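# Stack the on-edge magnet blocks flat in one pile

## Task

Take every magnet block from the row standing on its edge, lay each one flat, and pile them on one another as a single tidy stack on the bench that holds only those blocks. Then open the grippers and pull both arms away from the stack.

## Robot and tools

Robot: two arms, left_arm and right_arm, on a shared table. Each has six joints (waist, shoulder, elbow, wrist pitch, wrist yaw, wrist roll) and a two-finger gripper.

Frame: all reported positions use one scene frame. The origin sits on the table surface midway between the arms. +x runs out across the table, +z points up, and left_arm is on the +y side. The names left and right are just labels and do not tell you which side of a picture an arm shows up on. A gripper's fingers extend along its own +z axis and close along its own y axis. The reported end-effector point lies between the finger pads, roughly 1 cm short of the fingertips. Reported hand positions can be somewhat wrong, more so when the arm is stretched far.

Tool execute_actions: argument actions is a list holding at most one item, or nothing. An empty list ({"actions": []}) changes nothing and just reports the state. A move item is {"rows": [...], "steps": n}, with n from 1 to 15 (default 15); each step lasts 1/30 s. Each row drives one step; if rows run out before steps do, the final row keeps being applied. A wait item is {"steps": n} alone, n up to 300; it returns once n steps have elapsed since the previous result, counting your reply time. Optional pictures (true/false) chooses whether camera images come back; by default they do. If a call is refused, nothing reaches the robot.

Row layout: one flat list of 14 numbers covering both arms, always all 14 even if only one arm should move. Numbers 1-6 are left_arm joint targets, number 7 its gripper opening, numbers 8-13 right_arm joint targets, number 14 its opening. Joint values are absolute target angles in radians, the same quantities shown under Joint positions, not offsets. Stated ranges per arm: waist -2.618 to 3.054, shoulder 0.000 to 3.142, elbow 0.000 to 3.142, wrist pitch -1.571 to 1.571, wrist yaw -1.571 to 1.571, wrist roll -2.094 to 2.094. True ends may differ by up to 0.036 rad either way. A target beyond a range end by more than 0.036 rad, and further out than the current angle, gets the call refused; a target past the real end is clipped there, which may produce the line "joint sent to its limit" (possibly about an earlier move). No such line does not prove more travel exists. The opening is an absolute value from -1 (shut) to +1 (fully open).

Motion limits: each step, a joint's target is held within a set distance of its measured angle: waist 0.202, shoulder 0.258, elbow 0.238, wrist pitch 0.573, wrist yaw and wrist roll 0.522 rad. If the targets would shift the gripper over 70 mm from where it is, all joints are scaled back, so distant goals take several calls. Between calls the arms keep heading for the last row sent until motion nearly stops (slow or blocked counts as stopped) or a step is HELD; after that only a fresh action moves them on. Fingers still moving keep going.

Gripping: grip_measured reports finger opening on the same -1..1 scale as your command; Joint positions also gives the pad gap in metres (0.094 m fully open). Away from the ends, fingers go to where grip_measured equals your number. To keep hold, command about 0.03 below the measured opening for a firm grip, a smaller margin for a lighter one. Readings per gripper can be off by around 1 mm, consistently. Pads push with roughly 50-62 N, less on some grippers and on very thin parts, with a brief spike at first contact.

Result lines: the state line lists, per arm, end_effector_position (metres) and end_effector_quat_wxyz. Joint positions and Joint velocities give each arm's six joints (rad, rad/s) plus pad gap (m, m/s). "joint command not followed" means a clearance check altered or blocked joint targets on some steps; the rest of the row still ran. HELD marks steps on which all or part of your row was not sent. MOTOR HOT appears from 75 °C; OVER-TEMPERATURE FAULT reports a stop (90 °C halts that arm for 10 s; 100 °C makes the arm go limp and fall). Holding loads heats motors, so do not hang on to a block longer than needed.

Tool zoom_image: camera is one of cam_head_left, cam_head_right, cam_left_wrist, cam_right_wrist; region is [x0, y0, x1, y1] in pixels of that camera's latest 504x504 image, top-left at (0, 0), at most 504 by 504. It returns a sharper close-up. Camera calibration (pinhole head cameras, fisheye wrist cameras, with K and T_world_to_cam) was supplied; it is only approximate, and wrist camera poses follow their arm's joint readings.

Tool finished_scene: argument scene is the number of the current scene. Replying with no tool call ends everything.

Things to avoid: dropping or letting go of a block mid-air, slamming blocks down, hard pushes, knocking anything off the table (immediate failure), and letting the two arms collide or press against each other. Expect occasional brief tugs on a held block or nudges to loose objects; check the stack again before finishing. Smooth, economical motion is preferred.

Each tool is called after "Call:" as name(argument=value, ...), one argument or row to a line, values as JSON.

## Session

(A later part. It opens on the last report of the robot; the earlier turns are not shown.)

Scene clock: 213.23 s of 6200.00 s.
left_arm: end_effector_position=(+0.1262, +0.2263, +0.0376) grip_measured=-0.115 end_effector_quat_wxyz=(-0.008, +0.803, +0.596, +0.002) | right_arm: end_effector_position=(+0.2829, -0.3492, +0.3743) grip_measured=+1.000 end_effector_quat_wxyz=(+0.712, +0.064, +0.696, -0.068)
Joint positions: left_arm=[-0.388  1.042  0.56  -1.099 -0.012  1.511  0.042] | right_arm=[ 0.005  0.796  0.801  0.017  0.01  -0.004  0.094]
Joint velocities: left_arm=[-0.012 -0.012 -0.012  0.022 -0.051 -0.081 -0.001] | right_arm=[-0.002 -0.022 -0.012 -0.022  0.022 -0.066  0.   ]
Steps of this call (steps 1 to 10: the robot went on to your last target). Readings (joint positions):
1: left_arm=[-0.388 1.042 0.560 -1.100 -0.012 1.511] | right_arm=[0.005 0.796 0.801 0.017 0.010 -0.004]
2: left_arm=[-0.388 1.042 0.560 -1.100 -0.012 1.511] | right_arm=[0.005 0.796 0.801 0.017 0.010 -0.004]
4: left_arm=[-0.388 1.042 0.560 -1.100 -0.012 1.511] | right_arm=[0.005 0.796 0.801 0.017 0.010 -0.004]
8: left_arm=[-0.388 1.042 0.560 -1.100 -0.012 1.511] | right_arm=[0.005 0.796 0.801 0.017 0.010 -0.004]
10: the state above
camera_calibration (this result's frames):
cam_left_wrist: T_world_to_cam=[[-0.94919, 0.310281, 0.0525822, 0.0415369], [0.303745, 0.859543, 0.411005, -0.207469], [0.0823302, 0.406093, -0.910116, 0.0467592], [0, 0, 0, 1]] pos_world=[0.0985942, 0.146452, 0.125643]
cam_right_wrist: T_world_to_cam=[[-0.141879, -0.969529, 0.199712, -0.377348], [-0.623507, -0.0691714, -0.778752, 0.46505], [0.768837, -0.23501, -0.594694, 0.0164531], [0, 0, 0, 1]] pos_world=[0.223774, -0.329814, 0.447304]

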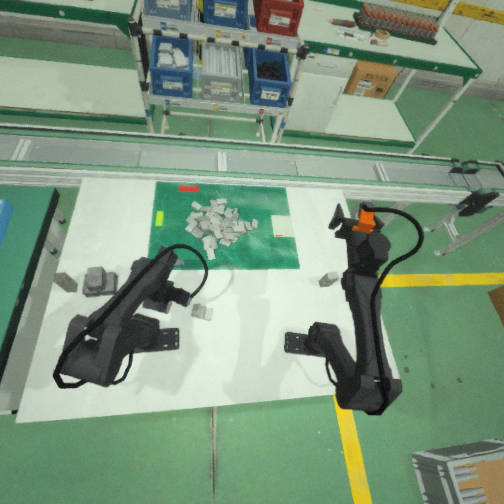

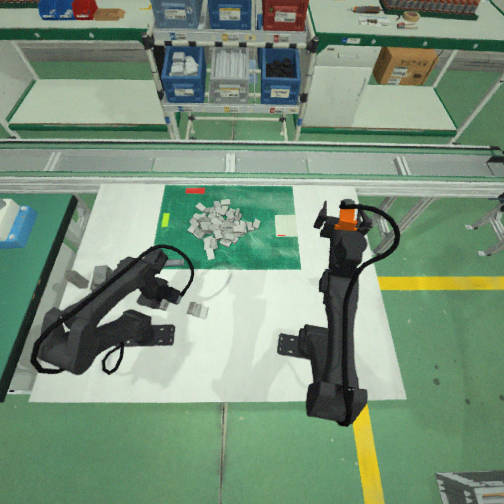

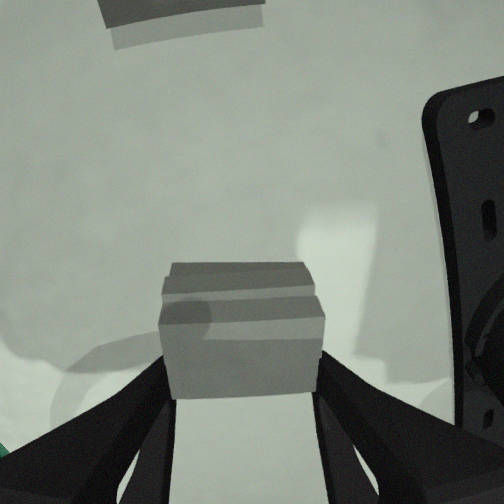

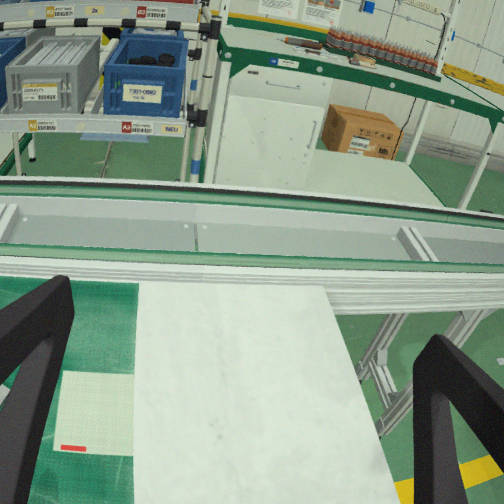

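Call:
execute_actions(
  actions=[
    {"rows":[[-0.415,1.04,0.56,-1.09,0,1.52,-0.3,0,0.8,0.8,0,0,0,1]],"steps":10},
  ],
  pictures=false,
)

Call:
execute_actions(
  actions=[
    {"rows":[[-0.415,1.04,0.56,-1.09,0,1.52,0.6,0,0.8,0.8,0,0,0,1]],"steps":12},
  ],
  pictures=false,
)

Call:
execute_actions(
  actions=[
    {"rows":[[-0.415,1.03,0.74,-1.29,0,1.52,0.6,0,0.8,0.8,0,0,0,1]],"steps":15},
  ],
  pictures=false,
)

Call:
execute_actions(
  actions=[
    {"rows":[[-1.015,1.22,0.80,-1.08,0,0.84,0.8,0,0.8,0.8,0,0,0,1]],"steps":15},
  ],
  pictures=false,
)

Call:
execute_actions(
  actions=[
    {"rows":[[-1.015,1.25,0.72,-0.93,0,0.84,0.8,0,0.8,0.8,0,0,0,1]],"steps":12},
  ],
  pictures=false,
)

Call:
execute_actions(
  actions=[
    {"rows":[[-1.015,1.28,0.62,-0.855,0,0.84,0.8,0,0.8,0.8,0,0,0,1]],"steps":15},
  ],
)

Scene clock: 217.87 s of 6200.00 s.
left_arm: end_effector_position=(+0.1255, +0.2242, +0.0376) grip_measured=-0.115 end_effector_quat_wxyz=(-0.008, +0.808, +0.589, +0.002) | right_arm: end_effector_position=(+0.2829, -0.3492, +0.3743) grip_measured=+1.000 end_effector_quat_wxyz=(+0.712, +0.064, +0.696, -0.068)
Joint positions: left_arm=[-0.405  1.042  0.56  -1.099 -0.012  1.512  0.042] | right_arm=[ 0.005  0.796  0.801  0.017  0.01  -0.004  0.094]
Joint velocities: left_arm=[-0.012  0.017  0.007 -0.022  0.022  0.022 -0.   ] | right_arm=[ 0.002  0.007  0.002 -0.007  0.007 -0.037  0.   ]
Steps of this call (steps 1 to 15: the robot went on to your last target; steps 16 to 90: nothing new was sent; then 1.30 s passed at rest; steps 91 to 100: all 10 steps of this action). Readings (joint positions):
91: left_arm=[-0.391 1.042 0.560 -1.099 -0.012 1.511] | right_arm=[0.005 0.796 0.801 0.017 0.010 -0.004]
92: left_arm=[-0.396 1.042 0.560 -1.099 -0.012 1.511] | right_arm=[0.005 0.796 0.801 0.017 0.010 -0.004]
94: left_arm=[-0.404 1.042 0.560 -1.099 -0.012 1.512] | right_arm=[0.005 0.796 0.801 0.017 0.010 -0.004]
98: left_arm=[-0.405 1.042 0.560 -1.099 -0.012 1.512] | right_arm=[0.005 0.796 0.801 0.017 0.010 -0.004]
100: the state above

Scene clock: 218.27 s of 6200.00 s.
left_arm: end_effector_position=(+0.1255, +0.2242, +0.0376) grip_measured=+0.598 end_effector_quat_wxyz=(-0.008, +0.808, +0.589, +0.002) | right_arm: end_effector_position=(+0.2829, -0.3492, +0.3743) grip_measured=+1.000 end_effector_quat_wxyz=(+0.712, +0.064, +0.696, -0.068)
Joint positions: left_arm=[-0.405  1.042  0.56  -1.099 -0.012  1.512  0.075] | right_arm=[ 0.005  0.796  0.801  0.017  0.01  -0.004  0.094]
Joint velocities: left_arm=[-0.012 -0.002  0.022 -0.022  0.081  0.022 -0.   ] | right_arm=[ 0.007  0.007 -0.012 -0.051  0.007 -0.037  0.   ]
Steps of this call (steps 1 to 12: all 12 steps of this action). Readings (joint positions):
1: left_arm=[-0.405 1.042 0.560 -1.099 -0.012 1.512] | right_arm=[0.005 0.796 0.801 0.017 0.010 -0.004]
2: left_arm=[-0.405 1.042 0.560 -1.099 -0.012 1.512] | right_arm=[0.005 0.796 0.801 0.017 0.010 -0.004]
4: left_arm=[-0.405 1.042 0.560 -1.099 -0.012 1.512] | right_arm=[0.005 0.796 0.801 0.017 0.010 -0.004]
8: left_arm=[-0.405 1.042 0.560 -1.099 -0.012 1.512] | right_arm=[0.005 0.796 0.801 0.017 0.010 -0.004]
12: the state above

Scene clock: 218.77 s of 6200.00 s.
left_arm: end_effector_position=(+0.1323, +0.2216, +0.0794) grip_measured=+0.598 end_effector_quat_wxyz=(-0.008, +0.808, +0.589, +0.002) | right_arm: end_effector_position=(+0.2829, -0.3492, +0.3743) grip_measured=+1.000 end_effector_quat_wxyz=(+0.712, +0.064, +0.696, -0.068)
Joint positions: left_arm=[-0.405  1.046  0.729 -1.266 -0.012  1.513  0.075] | right_arm=[ 0.005  0.796  0.801  0.017  0.01  -0.004  0.094]
Joint velocities: left_arm=[-0.017 -0.002 -0.002 -0.051 -0.007 -0.066  0.   ] | right_arm=[ 0.007 -0.002 -0.002 -0.022  0.037 -0.007  0.   ]
Steps of this call (steps 1 to 15: all 15 steps of this action). Readings (joint positions):
1: left_arm=[-0.405 1.044 0.578 -1.123 -0.012 1.512] | right_arm=[0.005 0.796 0.801 0.017 0.010 -0.004]
2: left_arm=[-0.405 1.046 0.618 -1.172 -0.012 1.512] | right_arm=[0.005 0.796 0.801 0.017 0.010 -0.004]
4: left_arm=[-0.405 1.046 0.695 -1.207 -0.012 1.513] | right_arm=[0.005 0.796 0.801 0.017 0.010 -0.004]
8: left_arm=[-0.405 1.046 0.729 -1.229 -0.012 1.513] | right_arm=[0.005 0.796 0.801 0.017 0.010 -0.004]
15: the state above

Scene clock: 219.27 s of 6200.00 s.
left_arm: end_effector_position=(+0.1088, +0.1161, +0.0656) grip_measured=+0.798 end_effector_quat_wxyz=(+0.012, +0.799, +0.602, +0.000) | right_arm: end_effector_position=(+0.2829, -0.3492, +0.3743) grip_measured=+1.000 end_effector_quat_wxyz=(+0.712, +0.064, +0.696, -0.068)
Joint positions: left_arm=[-1.01   1.232  0.778 -1.093 -0.002  0.875  0.084] | right_arm=[ 0.005  0.796  0.801  0.017  0.01  -0.004  0.094]
Joint velocities: left_arm=[-0.017  0.017  0.007  0.007  0.007 -0.154 -0.002] | right_arm=[ 0.007  0.002 -0.007  0.007 -0.022  0.007  0.   ]
Steps of this call (steps 1 to 15: all 15 steps of this action). Readings (joint positions):
1: left_arm=[-0.435 1.063 0.735 -1.263 -0.022 1.441] | right_arm=[0.005 0.796 0.801 0.017 0.010 -0.004]
2: left_arm=[-0.506 1.107 0.751 -1.245 -0.023 1.342] | right_arm=[0.005 0.796 0.801 0.017 0.010 -0.004]
4: left_arm=[-0.647 1.194 0.774 -1.172 -0.021 1.166] | right_arm=[0.005 0.796 0.801 0.017 0.010 -0.004]
8: left_arm=[-0.925 1.232 0.778 -1.100 -0.013 0.977] | right_arm=[0.005 0.796 0.801 0.017 0.010 -0.004]
15: the state above

Scene clock: 219.67 s of 6200.00 s.
left_arm: end_effector_position=(+0.1172, +0.1037, +0.0496) grip_measured=+0.798 end_effector_quat_wxyz=(+0.043, +0.790, +0.611, -0.002) | right_arm: end_effector_position=(+0.2829, -0.3492, +0.3743) grip_measured=+1.000 end_effector_quat_wxyz=(+0.712, +0.064, +0.696, -0.068)
Joint positions: left_arm=[-1.01   1.249  0.72  -0.956 -0.002  0.85   0.084] | right_arm=[ 0.005  0.796  0.801  0.017  0.01  -0.004  0.094]
Joint velocities: left_arm=[-0.012 -0.002  0.002  0.051 -0.022  0.066  0.   ] | right_arm=[ 0.002  0.002 -0.012 -0.022 -0.007  0.066  0.   ]
Steps of this call (steps 1 to 12: all 12 steps of this action). Readings (joint positions):
1: left_arm=[-1.010 1.232 0.770 -1.078 -0.002 0.870] | right_arm=[0.005 0.796 0.801 0.017 0.010 -0.004]
2: left_arm=[-1.010 1.234 0.756 -1.047 -0.002 0.865] | right_arm=[0.005 0.796 0.801 0.017 0.010 -0.004]
4: left_arm=[-1.010 1.242 0.732 -1.008 -0.002 0.859] | right_arm=[0.005 0.796 0.801 0.017 0.010 -0.004]
8: left_arm=[-1.010 1.249 0.720 -0.975 -0.002 0.853] | right_arm=[0.005 0.796 0.801 0.017 0.010 -0.004]
12: the state above

Scene clock: 220.17 s of 6200.00 s.
left_arm: end_effector_position=(+0.1070, +0.1188, +0.0185) grip_measured=+0.798 end_effector_quat_wxyz=(+0.014, +0.790, +0.612, -0.000) | right_arm: end_effector_position=(+0.2829, -0.3492, +0.3743) grip_measured=+1.000 end_effector_quat_wxyz=(+0.712, +0.064, +0.696, -0.068)
Joint positions: left_arm=[-1.01   1.282  0.613 -0.874 -0.002  0.848  0.084] | right_arm=[ 0.005  0.796  0.801  0.017  0.01  -0.004  0.094]
Joint velocities: left_arm=[ 0.007 -0.012 -0.022  0.066 -0.007 -0.066 -0.001] | right_arm=[-0.012 -0.012  0.012 -0.007  0.007 -0.007  0.   ]
Steps of this call (steps 1 to 15: all 15 steps of this action). Readings (joint positions):
1: left_arm=[-1.010 1.250 0.708 -0.939 -0.002 0.850] | right_arm=[0.005 0.796 0.801 0.017 0.010 -0.004]
2: left_arm=[-1.010 1.252 0.686 -0.911 -0.002 0.849] | right_arm=[0.005 0.796 0.801 0.017 0.010 -0.004]
4: left_arm=[-1.010 1.268 0.641 -0.894 -0.002 0.849] | right_arm=[0.005 0.796 0.801 0.017 0.010 -0.004]
8: left_arm=[-1.010 1.282 0.613 -0.893 -0.002 0.849] | right_arm=[0.005 0.796 0.801 0.017 0.010 -0.004]
15: the state above
camera_calibration (this result's frames):
cam_left_wrist: T_world_to_cam=[[-0.962047, 0.272222, 0.019013, 0.0641142], [0.258367, 0.886224, 0.384516, -0.0991462], [0.0878241, 0.374835, -0.922922, 0.0780195], [0, 0, 0, 1]] pos_world=[0.0804449, 0.041168, 0.10891]
cam_right_wrist: T_world_to_cam=[[-0.141879, -0.969529, 0.199712, -0.377348], [-0.623507, -0.0691714, -0.778752, 0.46505], [0.768837, -0.23501, -0.594694, 0.0164531], [0, 0, 0, 1]] pos_world=[0.223774, -0.329814, 0.447304]

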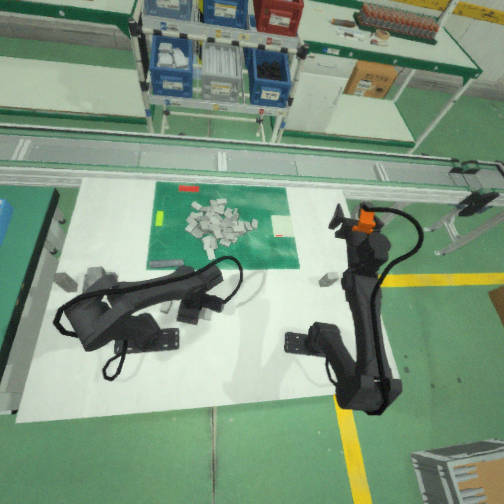

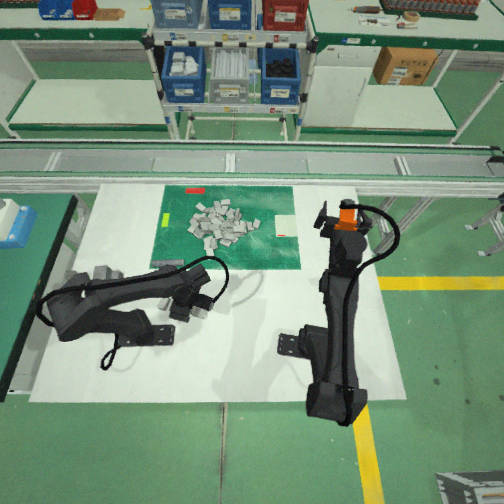

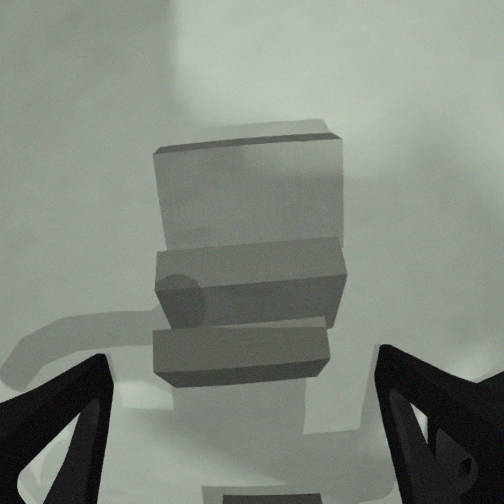

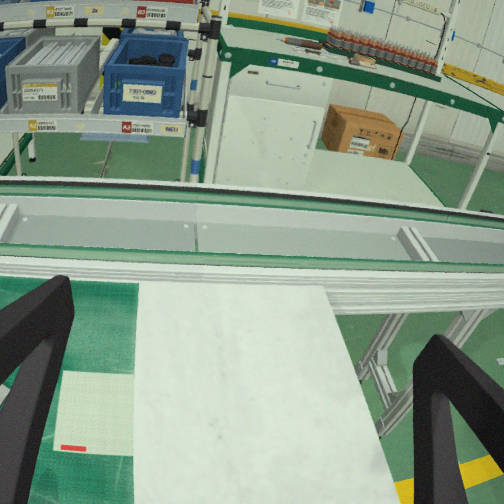

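Call:
execute_actions(
  actions=[
    {"rows":[[-1.03,1.28,0.62,-0.845,0,0.76,0.8,0,0.8,0.8,0,0,0,1],[-1.03,1.28,0.62,-0.845,0,0.76,0.8,0,0.8,0.8,0,0,0,1],[-1.03,1.28,0.62,-0.845,0,0.76,0.8,0,0.8,0.8,0,0,0,1],[-1.03,1.28,0.62,-0.845,0,0.76,-0.3,0,0.8,0.8,0,0,0,1]],"steps":15},
  ],
  pictures=false,
)

Call:
execute_actions(
  actions=[
    {"steps":6},
  ],
  pictures=false,
)

Call:
execute_actions(
  actions=[
    {"rows":[[-0.80,1.16,0.60,-1.0,0,1.09,-0.3,0,0.8,0.8,0,0,0,1]],"steps":15},
  ],
  pictures=false,
)

Call:
execute_actions(
  actions=[
    {"rows":[[-0.80,1.18,0.545,-0.93,0,1.09,-0.3,0,0.8,0.8,0,0,0,1]],"steps":15},
  ],
  pictures=false,
)

Call:
execute_actions(
  actions=[
    {"rows":[[-0.80,1.18,0.545,-0.93,0,1.09,0.1,0,0.8,0.8,0,0,0,1]],"steps":15},
  ],
)

Scene clock: 224.13 s of 6200.00 s.
left_arm: end_effector_position=(+0.1072, +0.1155, +0.0186) grip_measured=-0.108 end_effector_quat_wxyz=(+0.020, +0.770, +0.638, -0.001) | right_arm: end_effector_position=(+0.2829, -0.3492, +0.3743) grip_measured=+1.000 end_effector_quat_wxyz=(+0.712, +0.064, +0.696, -0.068)
Joint positions: left_arm=[-1.02   1.282  0.613 -0.862 -0.002  0.772  0.042] | right_arm=[ 0.005  0.796  0.801  0.017  0.01  -0.004  0.094]
Joint velocities: left_arm=[ 0.007  0.007  0.002 -0.022 -0.022 -0.037 -0.001] | right_arm=[ 0.007  0.012  0.002  0.022 -0.007  0.007  0.   ]
Steps of this call (steps 1 to 15: the robot went on to your last target; steps 16 to 90: nothing new was sent; then 0.47 s passed at rest; steps 91 to 105: all 15 steps of this action). Readings (joint positions):
91: left_arm=[-1.011 1.282 0.613 -0.870 -0.002 0.837] | right_arm=[0.005 0.796 0.801 0.017 0.010 -0.004]
92: left_arm=[-1.015 1.282 0.613 -0.868 -0.002 0.823] | right_arm=[0.005 0.796 0.801 0.017 0.010 -0.004]
94: left_arm=[-1.019 1.282 0.613 -0.865 -0.002 0.803] | right_arm=[0.005 0.796 0.801 0.017 0.010 -0.004]
98: left_arm=[-1.020 1.282 0.613 -0.862 -0.002 0.783] | right_arm=[0.005 0.796 0.801 0.017 0.010 -0.004]
105: the state above

Scene clock: 224.33 s of 6200.00 s.
left_arm: end_effector_position=(+0.1072, +0.1155, +0.0186) grip_measured=-0.108 end_effector_quat_wxyz=(+0.020, +0.769, +0.639, -0.001) | right_arm: end_effector_position=(+0.2829, -0.3492, +0.3743) grip_measured=+1.000 end_effector_quat_wxyz=(+0.712, +0.064, +0.696, -0.068)
Joint positions: left_arm=[-1.02   1.282  0.613 -0.862 -0.002  0.771  0.042] | right_arm=[ 0.005  0.796  0.801  0.017  0.01  -0.004  0.094]
Joint velocities: left_arm=[-0.007  0.007  0.007 -0.022 -0.022 -0.051 -0.002] | right_arm=[ 0.007 -0.012  0.007 -0.066  0.037 -0.037  0.   ]
Steps of this call (steps 1 to 6: the robot went on to your last target). Readings (joint positions):
1: left_arm=[-1.020 1.282 0.613 -0.862 -0.002 0.772] | right_arm=[0.005 0.796 0.801 0.017 0.010 -0.004]
2: left_arm=[-1.020 1.282 0.613 -0.862 -0.002 0.771] | right_arm=[0.005 0.796 0.801 0.017 0.010 -0.004]
4: left_arm=[-1.020 1.282 0.613 -0.862 -0.002 0.771] | right_arm=[0.005 0.796 0.801 0.017 0.010 -0.004]
6: the state above

Scene clock: 224.83 s of 6200.00 s.
left_arm: end_effector_position=(+0.1216, +0.1577, +0.0320) grip_measured=-0.108 end_effector_quat_wxyz=(+0.007, +0.796, +0.605, +0.006) | right_arm: end_effector_position=(+0.2829, -0.3492, +0.3743) grip_measured=+1.000 end_effector_quat_wxyz=(+0.712, +0.064, +0.696, -0.068)
Joint positions: left_arm=[-0.806  1.176  0.605 -0.984 -0.009  1.07   0.042] | right_arm=[ 0.005  0.796  0.801  0.017  0.01  -0.004  0.094]
Joint velocities: left_arm=[-0.007  0.012 -0.007 -0.037  0.022  0.095 -0.001] | right_arm=[-0.017 -0.007 -0.002  0.037  0.022 -0.022  0.   ]
Steps of this call (steps 1 to 15: all 15 steps of this action). Readings (joint positions):
1: left_arm=[-0.993 1.272 0.612 -0.869 0.009 0.815] | right_arm=[0.005 0.796 0.801 0.017 0.010 -0.004]
2: left_arm=[-0.928 1.247 0.607 -0.887 0.014 0.869] | right_arm=[0.005 0.796 0.801 0.017 0.010 -0.004]
4: left_arm=[-0.828 1.196 0.605 -0.925 -0.004 0.945] | right_arm=[0.005 0.796 0.801 0.017 0.010 -0.004]
8: left_arm=[-0.806 1.176 0.605 -0.964 -0.009 1.026] | right_arm=[0.005 0.796 0.801 0.017 0.010 -0.004]
15: the state above

Scene clock: 225.33 s of 6200.00 s.
left_arm: end_effector_position=(+0.1129, +0.1662, +0.0180) grip_measured=-0.108 end_effector_quat_wxyz=(-0.006, +0.799, +0.601, +0.004) | right_arm: end_effector_position=(+0.2829, -0.3492, +0.3743) grip_measured=+1.000 end_effector_quat_wxyz=(+0.712, +0.064, +0.696, -0.068)
Joint positions: left_arm=[-0.806  1.176  0.546 -0.952 -0.009  1.08   0.042] | right_arm=[ 0.005  0.796  0.801  0.017  0.01  -0.004  0.094]
Joint velocities: left_arm=[-0.002 -0.002 -0.002 -0.022 -0.037 -0.081 -0.001] | right_arm=[ 0.012 -0.007  0.027 -0.051 -0.007  0.022  0.   ]
Steps of this call (steps 1 to 15: all 15 steps of this action). Readings (joint positions):
1: left_arm=[-0.806 1.176 0.599 -0.976 -0.009 1.072] | right_arm=[0.005 0.796 0.801 0.017 0.010 -0.004]
2: left_arm=[-0.806 1.176 0.584 -0.960 -0.009 1.074] | right_arm=[0.005 0.796 0.801 0.017 0.010 -0.004]
4: left_arm=[-0.806 1.176 0.556 -0.952 -0.009 1.077] | right_arm=[0.005 0.796 0.801 0.017 0.010 -0.004]
8: left_arm=[-0.806 1.176 0.546 -0.952 -0.009 1.080] | right_arm=[0.005 0.796 0.801 0.017 0.010 -0.004]
15: the state above

Scene clock: 225.83 s of 6200.00 s.
left_arm: end_effector_position=(+0.1143, +0.1648, +0.0180) grip_measured=+0.098 end_effector_quat_wxyz=(-0.003, +0.799, +0.601, +0.004) | right_arm: end_effector_position=(+0.2829, -0.3492, +0.3743) grip_measured=+1.000 end_effector_quat_wxyz=(+0.712, +0.064, +0.696, -0.068)
Joint positions: left_arm=[-0.806  1.176  0.546 -0.944 -0.009  1.082  0.052] | right_arm=[ 0.005  0.796  0.801  0.017  0.01  -0.004  0.094]
Joint velocities: left_arm=[-0.012 -0.032  0.012 -0.022  0.051 -0.11   0.   ] | right_arm=[-0.012  0.012 -0.002 -0.051  0.051  0.022  0.   ]
Steps of this call (steps 1 to 15: all 15 steps of this action). Readings (joint positions):
1: left_arm=[-0.806 1.176 0.546 -0.951 -0.009 1.081] | right_arm=[0.005 0.796 0.801 0.017 0.010 -0.004]
2: left_arm=[-0.806 1.176 0.546 -0.950 -0.009 1.081] | right_arm=[0.005 0.796 0.801 0.017 0.010 -0.004]
4: left_arm=[-0.806 1.176 0.546 -0.947 -0.009 1.081] | right_arm=[0.005 0.796 0.801 0.017 0.010 -0.004]
8: left_arm=[-0.806 1.176 0.546 -0.945 -0.009 1.082] | right_arm=[0.005 0.796 0.801 0.017 0.010 -0.004]
15: the state above
camera_calibration (this result's frames):
cam_left_wrist: T_world_to_cam=[[-0.953393, 0.298952, 0.0408609, 0.0528772], [0.288946, 0.86558, 0.409001, -0.142158], [0.0869036, 0.401746, -0.911618, 0.0550571], [0, 0, 0, 1]] pos_world=[0.0867042, 0.0851227, 0.106173]
cam_right_wrist: T_world_to_cam=[[-0.141879, -0.969529, 0.199712, -0.377348], [-0.623507, -0.0691714, -0.778752, 0.46505], [0.768837, -0.23501, -0.594694, 0.0164531], [0, 0, 0, 1]] pos_world=[0.223774, -0.329814, 0.447304]

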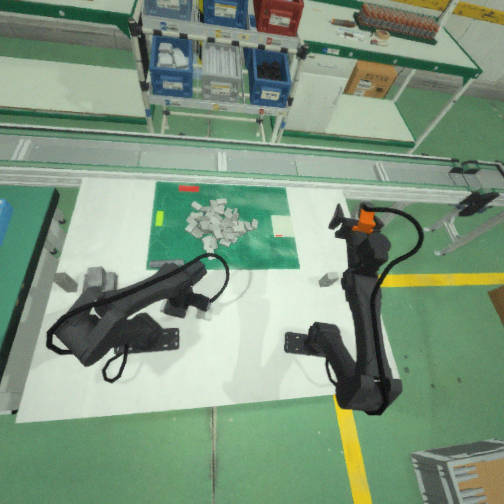

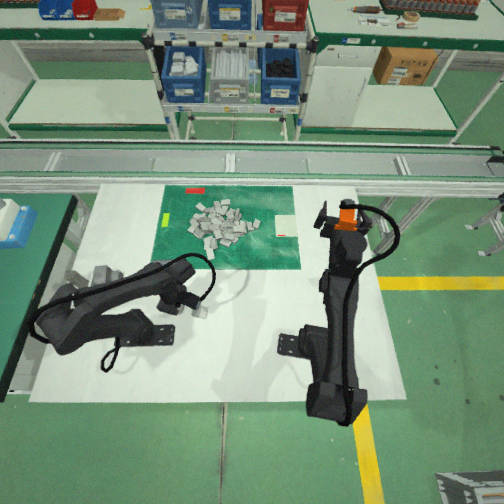

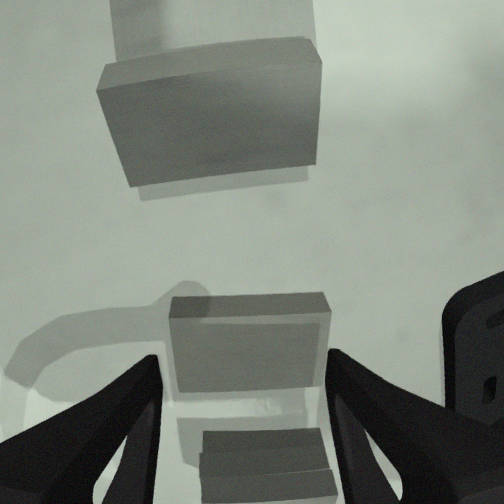

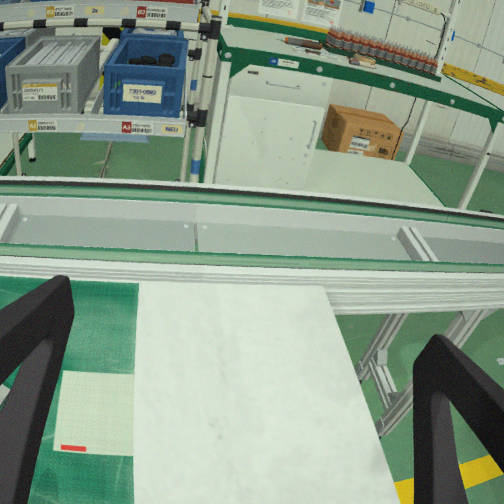

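Call:
execute_actions(
  actions=[
    {"rows":[[-0.81,1.18,0.53,-0.92,0,1.05,0.1,0,0.8,0.8,0,0,0,1]],"steps":10},
  ],
  pictures=false,
)

Call:
execute_actions(
  actions=[
    {"rows":[[-0.81,1.18,0.53,-0.92,0,1.05,-0.3,0,0.8,0.8,0,0,0,1]],"steps":10},
  ],
  pictures=false,
)

Call:
execute_actions(
  actions=[
    {"rows":[[-0.80,1.12,0.80,-1.25,0,1.09,-0.3,0,0.8,0.8,0,0,0,1]],"steps":15},
  ],
  pictures=false,
)

Call:
execute_actions(
  actions=[
    {"rows":[[-0.39,1.03,0.76,-1.19,0,1.51,-0.3,0,0.8,0.8,0,0,0,1]],"steps":15},
  ],
  pictures=false,
)

Call:
execute_actions(
  actions=[
    {"rows":[[-0.39,1.04,0.617,-1.14,0,1.51,-0.3,0,0.8,0.8,0,0,0,1]],"steps":15},
  ],
  pictures=false,
)

Call:
execute_actions(
  actions=[
    {"steps":10},
  ],
)

Scene clock: 231.57 s of 6200.00 s.
left_arm: end_effector_position=(+0.1130, +0.1661, +0.0152) grip_measured=+0.098 end_effector_quat_wxyz=(-0.004, +0.793, +0.609, +0.004) | right_arm: end_effector_position=(+0.2829, -0.3492, +0.3743) grip_measured=+1.000 end_effector_quat_wxyz=(+0.712, +0.064, +0.696, -0.068)
Joint positions: left_arm=[-0.806  1.176  0.534 -0.935 -0.009  1.061  0.052] | right_arm=[ 0.005  0.796  0.801  0.017  0.01  -0.004  0.094]
Joint velocities: left_arm=[-0.007 -0.002  0.017 -0.007  0.066 -0.007 -0.   ] | right_arm=[ 0.002  0.007  0.002  0.051 -0.007  0.022  0.   ]
Steps of this call (steps 1 to 15: the robot went on to your last target; steps 16 to 90: nothing new was sent; then 2.40 s passed at rest; steps 91 to 100: all 10 steps of this action). Readings (joint positions):
91: left_arm=[-0.806 1.176 0.545 -0.942 -0.009 1.078] | right_arm=[0.005 0.796 0.801 0.017 0.010 -0.004]
92: left_arm=[-0.806 1.176 0.542 -0.939 -0.009 1.074] | right_arm=[0.005 0.796 0.801 0.017 0.010 -0.004]
94: left_arm=[-0.806 1.176 0.537 -0.936 -0.009 1.069] | right_arm=[0.005 0.796 0.801 0.017 0.010 -0.004]
98: left_arm=[-0.806 1.176 0.534 -0.936 -0.009 1.062] | right_arm=[0.005 0.796 0.801 0.017 0.010 -0.004]
100: the state above

Scene clock: 231.90 s of 6200.00 s.
left_arm: end_effector_position=(+0.1132, +0.1659, +0.0152) grip_measured=-0.116 end_effector_quat_wxyz=(-0.003, +0.792, +0.610, +0.004) | right_arm: end_effector_position=(+0.2829, -0.3492, +0.3743) grip_measured=+1.000 end_effector_quat_wxyz=(+0.712, +0.064, +0.696, -0.068)
Joint positions: left_arm=[-0.806  1.176  0.534 -0.934 -0.009  1.058  0.042] | right_arm=[ 0.005  0.796  0.801  0.017  0.01  -0.004  0.094]
Joint velocities: left_arm=[ 0.002 -0.002  0.022  0.051  0.051  0.007 -0.001] | right_arm=[ 0.022 -0.007  0.007 -0.007  0.007  0.022  0.   ]
Steps of this call (steps 1 to 10: all 10 steps of this action). Readings (joint positions):
1: left_arm=[-0.806 1.176 0.534 -0.935 -0.009 1.060] | right_arm=[0.005 0.796 0.801 0.017 0.010 -0.004]
2: left_arm=[-0.806 1.176 0.534 -0.934 -0.009 1.060] | right_arm=[0.005 0.796 0.801 0.017 0.010 -0.004]
4: left_arm=[-0.806 1.176 0.534 -0.934 -0.009 1.059] | right_arm=[0.005 0.796 0.801 0.017 0.010 -0.004]
8: left_arm=[-0.806 1.176 0.534 -0.934 -0.009 1.059] | right_arm=[0.005 0.796 0.801 0.017 0.010 -0.004]
10: the state above

Scene clock: 232.40 s of 6200.00 s.
left_arm: end_effector_position=(+0.1221, +0.1574, +0.0857) grip_measured=-0.116 end_effector_quat_wxyz=(+0.006, +0.799, +0.601, +0.006) | right_arm: end_effector_position=(+0.2829, -0.3492, +0.3743) grip_measured=+1.000 end_effector_quat_wxyz=(+0.712, +0.064, +0.696, -0.068)
Joint positions: left_arm=[-0.806  1.129  0.797 -1.225 -0.01   1.081  0.042] | right_arm=[ 0.005  0.796  0.801  0.017  0.01  -0.004  0.094]
Joint velocities: left_arm=[ 0.012 -0.012 -0.022 -0.168  0.037  0.037 -0.   ] | right_arm=[-0.012  0.002  0.022  0.066  0.007  0.022  0.   ]
Steps of this call (steps 1 to 15: all 15 steps of this action). Readings (joint positions):
1: left_arm=[-0.806 1.176 0.560 -0.973 -0.010 1.061] | right_arm=[0.005 0.796 0.801 0.017 0.010 -0.004]
2: left_arm=[-0.806 1.174 0.616 -1.056 -0.010 1.066] | right_arm=[0.005 0.796 0.801 0.017 0.010 -0.004]
4: left_arm=[-0.806 1.155 0.729 -1.126 -0.010 1.072] | right_arm=[0.005 0.796 0.801 0.017 0.010 -0.004]
8: left_arm=[-0.806 1.129 0.797 -1.156 -0.010 1.077] | right_arm=[0.005 0.796 0.801 0.017 0.010 -0.004]
15: the state above

Scene clock: 232.90 s of 6200.00 s.
left_arm: end_effector_position=(+0.1561, +0.2138, +0.0885) grip_measured=-0.116 end_effector_quat_wxyz=(+0.032, +0.798, +0.602, +0.028) | right_arm: end_effector_position=(+0.2829, -0.3492, +0.3743) grip_measured=+1.000 end_effector_quat_wxyz=(+0.712, +0.064, +0.696, -0.068)
Joint positions: left_arm=[-0.398  1.05   0.764 -1.201 -0.013  1.486  0.042] | right_arm=[ 0.005  0.796  0.801  0.017  0.01  -0.004  0.094]
Joint velocities: left_arm=[-0.017  0.012 -0.012 -0.037 -0.037  0.095 -0.   ] | right_arm=[-0.012  0.007 -0.012 -0.007 -0.007 -0.007  0.   ]
Steps of this call (steps 1 to 15: all 15 steps of this action). Readings (joint positions):
1: left_arm=[-0.778 1.120 0.791 -1.219 0.003 1.141] | right_arm=[0.005 0.796 0.801 0.017 0.010 -0.004]
2: left_arm=[-0.709 1.100 0.779 -1.208 0.008 1.214] | right_arm=[0.005 0.796 0.801 0.017 0.010 -0.004]
4: left_arm=[-0.562 1.064 0.765 -1.205 0.002 1.318] | right_arm=[0.005 0.796 0.801 0.017 0.010 -0.004]
8: left_arm=[-0.402 1.050 0.764 -1.201 -0.013 1.426] | right_arm=[0.005 0.796 0.801 0.017 0.010 -0.004]
15: the state above

Scene clock: 233.40 s of 6200.00 s.
left_arm: end_effector_position=(+0.1261, +0.2250, +0.0480) grip_measured=-0.116 end_effector_quat_wxyz=(-0.012, +0.803, +0.596, -0.001) | right_arm: end_effector_position=(+0.2829, -0.3492, +0.3743) grip_measured=+1.000 end_effector_quat_wxyz=(+0.712, +0.064, +0.696, -0.068)
Joint positions: left_arm=[-0.398  1.044  0.602 -1.15  -0.012  1.501  0.042] | right_arm=[ 0.005  0.796  0.801  0.017  0.01  -0.004  0.094]
Joint velocities: left_arm=[-0.017  0.002 -0.022 -0.007 -0.022  0.007  0.   ] | right_arm=[-0.017 -0.002 -0.007  0.022  0.007 -0.022  0.   ]
Steps of this call (steps 1 to 15: all 15 steps of this action). Readings (joint positions):
1: left_arm=[-0.398 1.047 0.747 -1.187 -0.013 1.489] | right_arm=[0.005 0.796 0.801 0.017 0.010 -0.004]
2: left_arm=[-0.398 1.044 0.711 -1.159 -0.012 1.491] | right_arm=[0.005 0.796 0.801 0.017 0.010 -0.004]
4: left_arm=[-0.398 1.044 0.639 -1.150 -0.012 1.495] | right_arm=[0.005 0.796 0.801 0.017 0.010 -0.004]
8: left_arm=[-0.398 1.044 0.602 -1.158 -0.012 1.500] | right_arm=[0.005 0.796 0.801 0.017 0.010 -0.004]
15: the state above

Scene clock: 233.73 s of 6200.00 s.
left_arm: end_effector_position=(+0.1262, +0.2249, +0.0480) grip_measured=-0.116 end_effector_quat_wxyz=(-0.012, +0.803, +0.596, -0.000) | right_arm: end_effector_position=(+0.2829, -0.3492, +0.3743) grip_measured=+1.000 end_effector_quat_wxyz=(+0.712, +0.064, +0.696, -0.068)
Joint positions: left_arm=[-0.398  1.044  0.602 -1.149 -0.012  1.502  0.042] | right_arm=[ 0.005  0.796  0.801  0.017  0.01  -0.004  0.094]
Joint velocities: left_arm=[-0.012  0.017  0.002 -0.022 -0.022  0.066 -0.   ] | right_arm=[-0.007 -0.002  0.012 -0.037 -0.007 -0.051  0.   ]
Steps of this call (steps 1 to 10: the robot went on to your last target). Readings (joint positions):
1: left_arm=[-0.398 1.044 0.602 -1.150 -0.012 1.501] | right_arm=[0.005 0.796 0.801 0.017 0.010 -0.004]
2: left_arm=[-0.398 1.044 0.602 -1.150 -0.012 1.501] | right_arm=[0.005 0.796 0.801 0.017 0.010 -0.004]
4: left_arm=[-0.398 1.044 0.602 -1.150 -0.012 1.501] | right_arm=[0.005 0.796 0.801 0.017 0.010 -0.004]
8: left_arm=[-0.398 1.044 0.602 -1.149 -0.012 1.502] | right_arm=[0.005 0.796 0.801 0.017 0.010 -0.004]
10: the state above
camera_calibration (this result's frames):
cam_left_wrist: T_world_to_cam=[[-0.948613, 0.310464, 0.0612095, 0.0408928], [0.307384, 0.858118, 0.411276, -0.210666], [0.0751611, 0.408956, -0.909454, 0.0570065], [0, 0, 0, 1]] pos_world=[0.099262, 0.144767, 0.135983]
cam_right_wrist: T_world_to_cam=[[-0.141879, -0.969529, 0.199712, -0.377348], [-0.623507, -0.0691714, -0.778752, 0.46505], [0.768837, -0.23501, -0.594694, 0.0164531], [0, 0, 0, 1]] pos_world=[0.223774, -0.329814, 0.447304]

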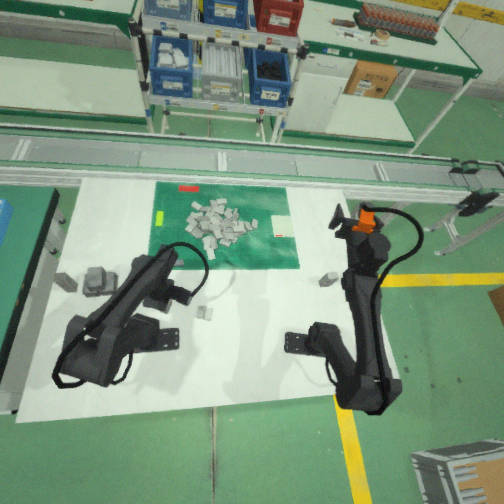

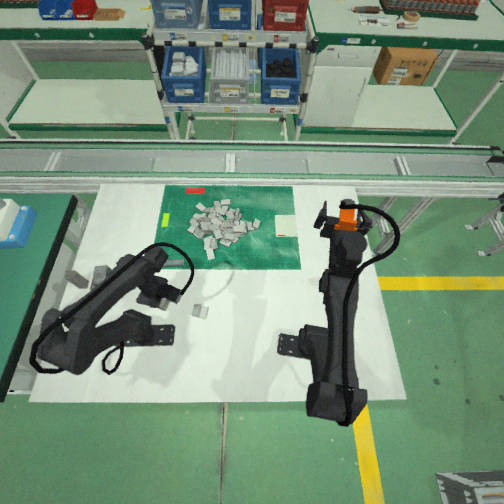

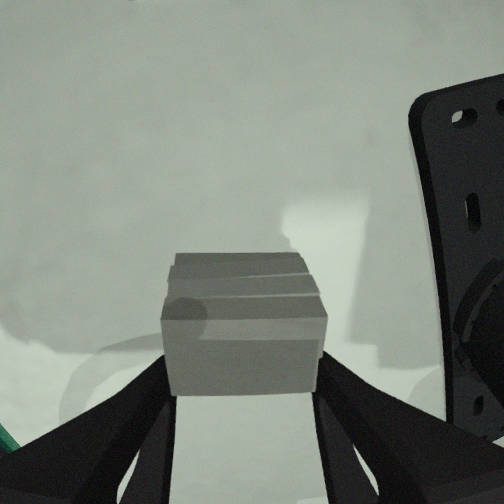

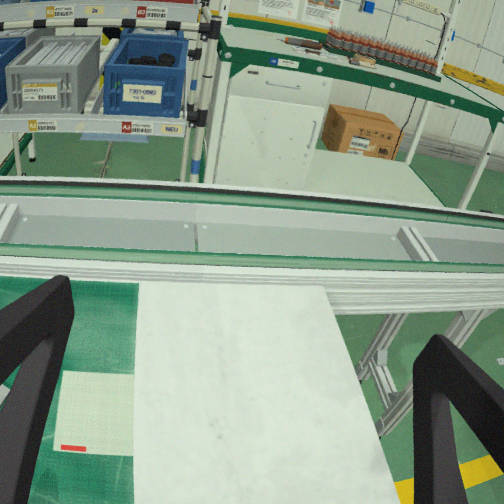

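Call:
execute_actions(
  actions=[
    {"rows":[[-0.39,1.04,0.617,-1.14,0,1.51,0.6,0,0.8,0.8,0,0,0,1]],"steps":12},
  ],
  pictures=false,
)

Call:
execute_actions(
  actions=[
    {"rows":[[-0.39,1.04,0.80,-1.33,0,1.51,0.6,0,0.8,0.8,0,0,0,1]],"steps":15},
  ],
  pictures=false,
)

Call:
execute_actions(
  actions=[
    {"rows":[[-0.8,1.10,0.84,-1.25,0,1.0,0.8,0,0.8,0.8,0,0,0,1]],"steps":10},
  ],
  pictures=false,
)

Call:
execute_actions(
  actions=[
    {"rows":[[-1.09,1.26,0.83,-1.06,0,0.71,0.8,0,0.8,0.8,0,0,0,1]],"steps":15},
  ],
  pictures=false,
)

Call:
execute_actions(
  actions=[
    {"rows":[[-1.09,1.29,0.745,-0.91,0,0.71,0.8,0,0.8,0.8,0,0,0,1]],"steps":12},
  ],
  pictures=false,
)

Call:
execute_actions(
  actions=[
    {"rows":[[-1.09,1.32,0.645,-0.83,0,0.71,0.8,0,0.8,0.8,0,0,0,1]],"steps":15},
  ],
)

Scene clock: 239.80 s of 6200.00 s.
left_arm: end_effector_position=(+0.1262, +0.2249, +0.0480) grip_measured=+0.598 end_effector_quat_wxyz=(-0.012, +0.803, +0.596, -0.000) | right_arm: end_effector_position=(+0.2829, -0.3492, +0.3743) grip_measured=+1.000 end_effector_quat_wxyz=(+0.712, +0.064, +0.696, -0.068)
Joint positions: left_arm=[-0.398  1.044  0.602 -1.149 -0.012  1.502  0.075] | right_arm=[ 0.005  0.796  0.801  0.017  0.01  -0.004  0.094]
Joint velocities: left_arm=[-0.012 -0.017 -0.017 -0.051  0.007 -0.022 -0.   ] | right_arm=[ 0.002 -0.007 -0.017  0.081 -0.037  0.081  0.   ]
Steps of this call (steps 1 to 15: the robot went on to your last target; steps 16 to 90: nothing new was sent; then 2.67 s passed at rest; steps 91 to 102: all 12 steps of this action). Readings (joint positions):
91: left_arm=[-0.398 1.044 0.602 -1.149 -0.012 1.502] | right_arm=[0.005 0.796 0.801 0.017 0.010 -0.004]
92: left_arm=[-0.398 1.044 0.602 -1.149 -0.012 1.502] | right_arm=[0.005 0.796 0.801 0.017 0.010 -0.004]
94: left_arm=[-0.398 1.044 0.602 -1.149 -0.012 1.502] | right_arm=[0.005 0.796 0.801 0.017 0.010 -0.004]
98: left_arm=[-0.398 1.044 0.602 -1.149 -0.012 1.502] | right_arm=[0.005 0.796 0.801 0.017 0.010 -0.004]
102: the state above

Scene clock: 240.30 s of 6200.00 s.
left_arm: end_effector_position=(+0.1381, +0.2204, +0.0943) grip_measured=+0.598 end_effector_quat_wxyz=(-0.001, +0.803, +0.596, +0.006) | right_arm: end_effector_position=(+0.2829, -0.3492, +0.3743) grip_measured=+1.000 end_effector_quat_wxyz=(+0.712, +0.064, +0.696, -0.068)
Joint positions: left_arm=[-0.398  1.05   0.79  -1.306 -0.012  1.502  0.075] | right_arm=[ 0.005  0.796  0.801  0.017  0.01  -0.004  0.094]
Joint velocities: left_arm=[ 0.002 -0.002 -0.012 -0.066 -0.081 -0.051  0.   ] | right_arm=[ 0.002  0.012 -0.012  0.007 -0.007 -0.007  0.   ]
Steps of this call (steps 1 to 15: all 15 steps of this action). Readings (joint positions):
1: left_arm=[-0.398 1.046 0.623 -1.173 -0.012 1.502] | right_arm=[0.005 0.796 0.801 0.017 0.010 -0.004]
2: left_arm=[-0.398 1.050 0.667 -1.222 -0.012 1.502] | right_arm=[0.005 0.796 0.801 0.017 0.010 -0.004]
4: left_arm=[-0.398 1.050 0.753 -1.252 -0.012 1.502] | right_arm=[0.005 0.796 0.801 0.017 0.010 -0.004]
8: left_arm=[-0.398 1.050 0.790 -1.270 -0.012 1.502] | right_arm=[0.005 0.796 0.801 0.017 0.010 -0.004]
15: the state above

Scene clock: 240.63 s of 6200.00 s.
left_arm: end_effector_position=(+0.1211, +0.1602, +0.0947) grip_measured=+0.798 end_effector_quat_wxyz=(+0.014, +0.790, +0.613, +0.005) | right_arm: end_effector_position=(+0.2829, -0.3492, +0.3743) grip_measured=+1.000 end_effector_quat_wxyz=(+0.712, +0.064, +0.696, -0.068)
Joint positions: left_arm=[-0.792  1.098  0.816 -1.259 -0.005  1.065  0.084] | right_arm=[ 0.005  0.796  0.801  0.017  0.01  -0.004  0.094]
Joint velocities: left_arm=[-0.002  0.002  0.007  0.037  0.007 -0.374  0.001] | right_arm=[ 0.022 -0.002  0.007 -0.066  0.037 -0.022  0.   ]
Steps of this call (steps 1 to 10: all 10 steps of this action). Readings (joint positions):
1: left_arm=[-0.428 1.055 0.793 -1.307 -0.022 1.433] | right_arm=[0.005 0.796 0.801 0.017 0.010 -0.004]
2: left_arm=[-0.498 1.066 0.800 -1.301 -0.023 1.347] | right_arm=[0.005 0.796 0.801 0.017 0.010 -0.004]
4: left_arm=[-0.642 1.089 0.812 -1.277 -0.019 1.224] | right_arm=[0.005 0.796 0.801 0.017 0.010 -0.004]
8: left_arm=[-0.789 1.098 0.816 -1.259 -0.005 1.097] | right_arm=[0.005 0.796 0.801 0.017 0.010 -0.004]
10: the state above

Scene clock: 241.13 s of 6200.00 s.
left_arm: end_effector_position=(+0.1042, +0.0970, +0.0685) grip_measured=+0.798 end_effector_quat_wxyz=(+0.017, +0.777, +0.629, -0.001) | right_arm: end_effector_position=(+0.2829, -0.3492, +0.3743) grip_measured=+1.000 end_effector_quat_wxyz=(+0.712, +0.064, +0.696, -0.068)
Joint positions: left_arm=[-1.085  1.276  0.818 -1.079 -0.004  0.731  0.084] | right_arm=[ 0.005  0.796  0.801  0.017  0.01  -0.004  0.094]
Joint velocities: left_arm=[ 0.012 -0.012  0.002  0.066 -0.066 -0.066  0.   ] | right_arm=[-0.002  0.007 -0.012  0.007 -0.007 -0.007  0.   ]
Steps of this call (steps 1 to 15: all 15 steps of this action). Readings (joint positions):
1: left_arm=[-0.820 1.113 0.816 -1.251 -0.016 1.012] | right_arm=[0.005 0.796 0.801 0.017 0.010 -0.004]
2: left_arm=[-0.888 1.149 0.818 -1.223 -0.019 0.953] | right_arm=[0.005 0.796 0.801 0.017 0.010 -0.004]
4: left_arm=[-1.020 1.234 0.818 -1.154 -0.013 0.868] | right_arm=[0.005 0.796 0.801 0.017 0.010 -0.004]
8: left_arm=[-1.085 1.276 0.818 -1.096 -0.004 0.780] | right_arm=[0.005 0.796 0.801 0.017 0.010 -0.004]
15: the state above

Scene clock: 241.53 s of 6200.00 s.
left_arm: end_effector_position=(+0.1094, +0.0880, +0.0483) grip_measured=+0.798 end_effector_quat_wxyz=(+0.042, +0.773, +0.633, -0.005) | right_arm: end_effector_position=(+0.2829, -0.3492, +0.3743) grip_measured=+1.000 end_effector_quat_wxyz=(+0.712, +0.064, +0.696, -0.068)
Joint positions: left_arm=[-1.085  1.29   0.742 -0.938 -0.004  0.719  0.084] | right_arm=[ 0.005  0.796  0.801  0.017  0.01  -0.004  0.094]
Joint velocities: left_arm=[ 0.002  0.007 -0.007  0.081  0.037  0.139 -0.   ] | right_arm=[-0.017 -0.017 -0.002  0.007 -0.022 -0.051  0.   ]
Steps of this call (steps 1 to 12: all 12 steps of this action). Readings (joint positions):
1: left_arm=[-1.085 1.276 0.809 -1.061 -0.004 0.729] | right_arm=[0.005 0.796 0.801 0.017 0.010 -0.004]
2: left_arm=[-1.085 1.277 0.792 -1.027 -0.004 0.726] | right_arm=[0.005 0.796 0.801 0.017 0.010 -0.004]
4: left_arm=[-1.085 1.285 0.759 -0.988 -0.004 0.723] | right_arm=[0.005 0.796 0.801 0.017 0.010 -0.004]
8: left_arm=[-1.085 1.290 0.742 -0.959 -0.004 0.720] | right_arm=[0.005 0.796 0.801 0.017 0.010 -0.004]
12: the state above

Scene clock: 242.03 s of 6200.00 s.
left_arm: end_effector_position=(+0.1013, +0.1022, +0.0180) grip_measured=+0.798 end_effector_quat_wxyz=(+0.019, +0.773, +0.634, -0.001) | right_arm: end_effector_position=(+0.2829, -0.3492, +0.3743) grip_measured=+1.000 end_effector_quat_wxyz=(+0.712, +0.064, +0.696, -0.068)
Joint positions: left_arm=[-1.085  1.322  0.639 -0.85  -0.004  0.718  0.084] | right_arm=[ 0.005  0.796  0.801  0.017  0.01  -0.004  0.094]
Joint velocities: left_arm=[-0.007 -0.017 -0.007  0.037 -0.007 -0.007 -0.002] | right_arm=[-0.017 -0.012 -0.017 -0.051  0.081  0.007  0.   ]
Steps of this call (steps 1 to 15: all 15 steps of this action). Readings (joint positions):
1: left_arm=[-1.085 1.291 0.731 -0.920 -0.004 0.719] | right_arm=[0.005 0.796 0.801 0.017 0.010 -0.004]
2: left_arm=[-1.085 1.293 0.709 -0.891 -0.004 0.718] | right_arm=[0.005 0.796 0.801 0.017 0.010 -0.004]
4: left_arm=[-1.085 1.308 0.666 -0.872 -0.004 0.718] | right_arm=[0.005 0.796 0.801 0.017 0.010 -0.004]
8: left_arm=[-1.085 1.322 0.639 -0.870 -0.004 0.718] | right_arm=[0.005 0.796 0.801 0.017 0.010 -0.004]
15: the state above
camera_calibration (this result's frames):
cam_left_wrist: T_world_to_cam=[[-0.975674, 0.218772, 0.0140882, 0.0700942], [0.207818, 0.902534, 0.377152, -0.0791912], [0.0697952, 0.370906, -0.926044, 0.0865004], [0, 0, 0, 1]] pos_world=[0.0788091, 0.0240547, 0.108983]
cam_right_wrist: T_world_to_cam=[[-0.141879, -0.969529, 0.199712, -0.377348], [-0.623507, -0.0691714, -0.778752, 0.46505], [0.768837, -0.23501, -0.594694, 0.0164531], [0, 0, 0, 1]] pos_world=[0.223774, -0.329814, 0.447304]

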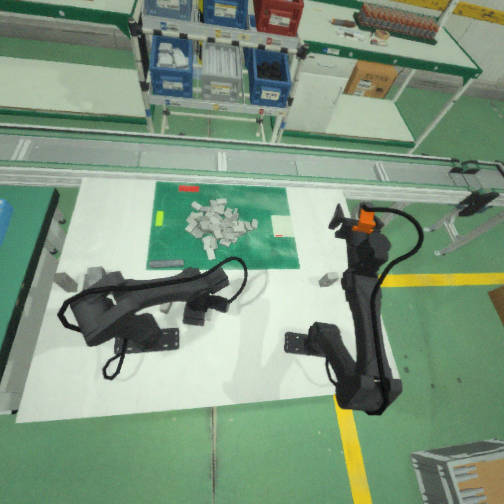

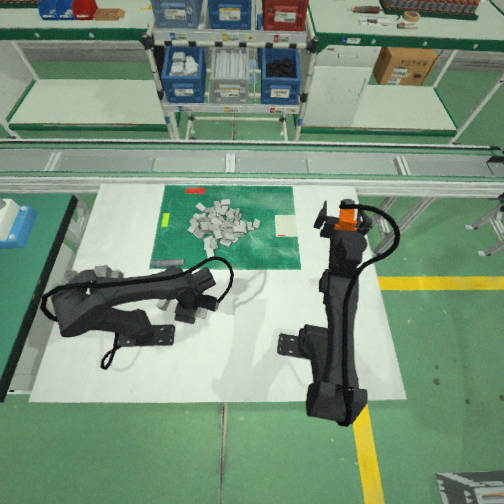

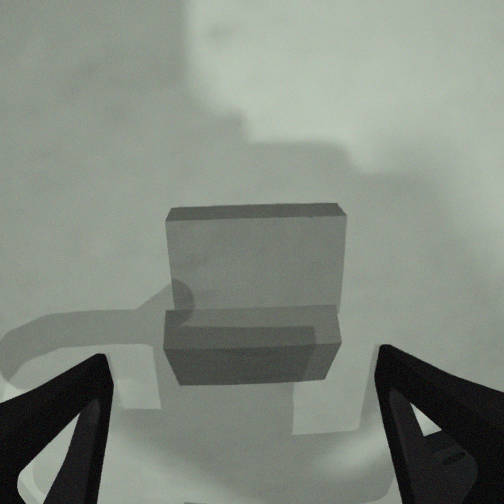

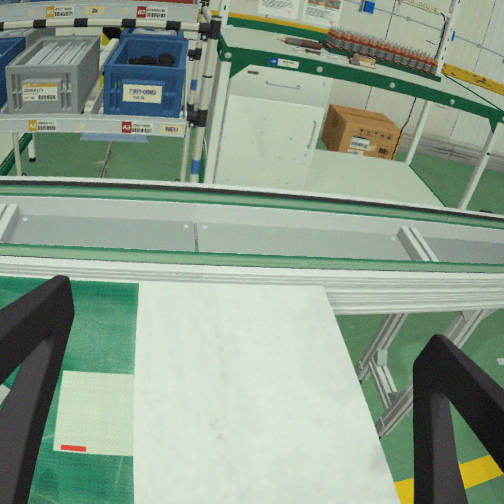

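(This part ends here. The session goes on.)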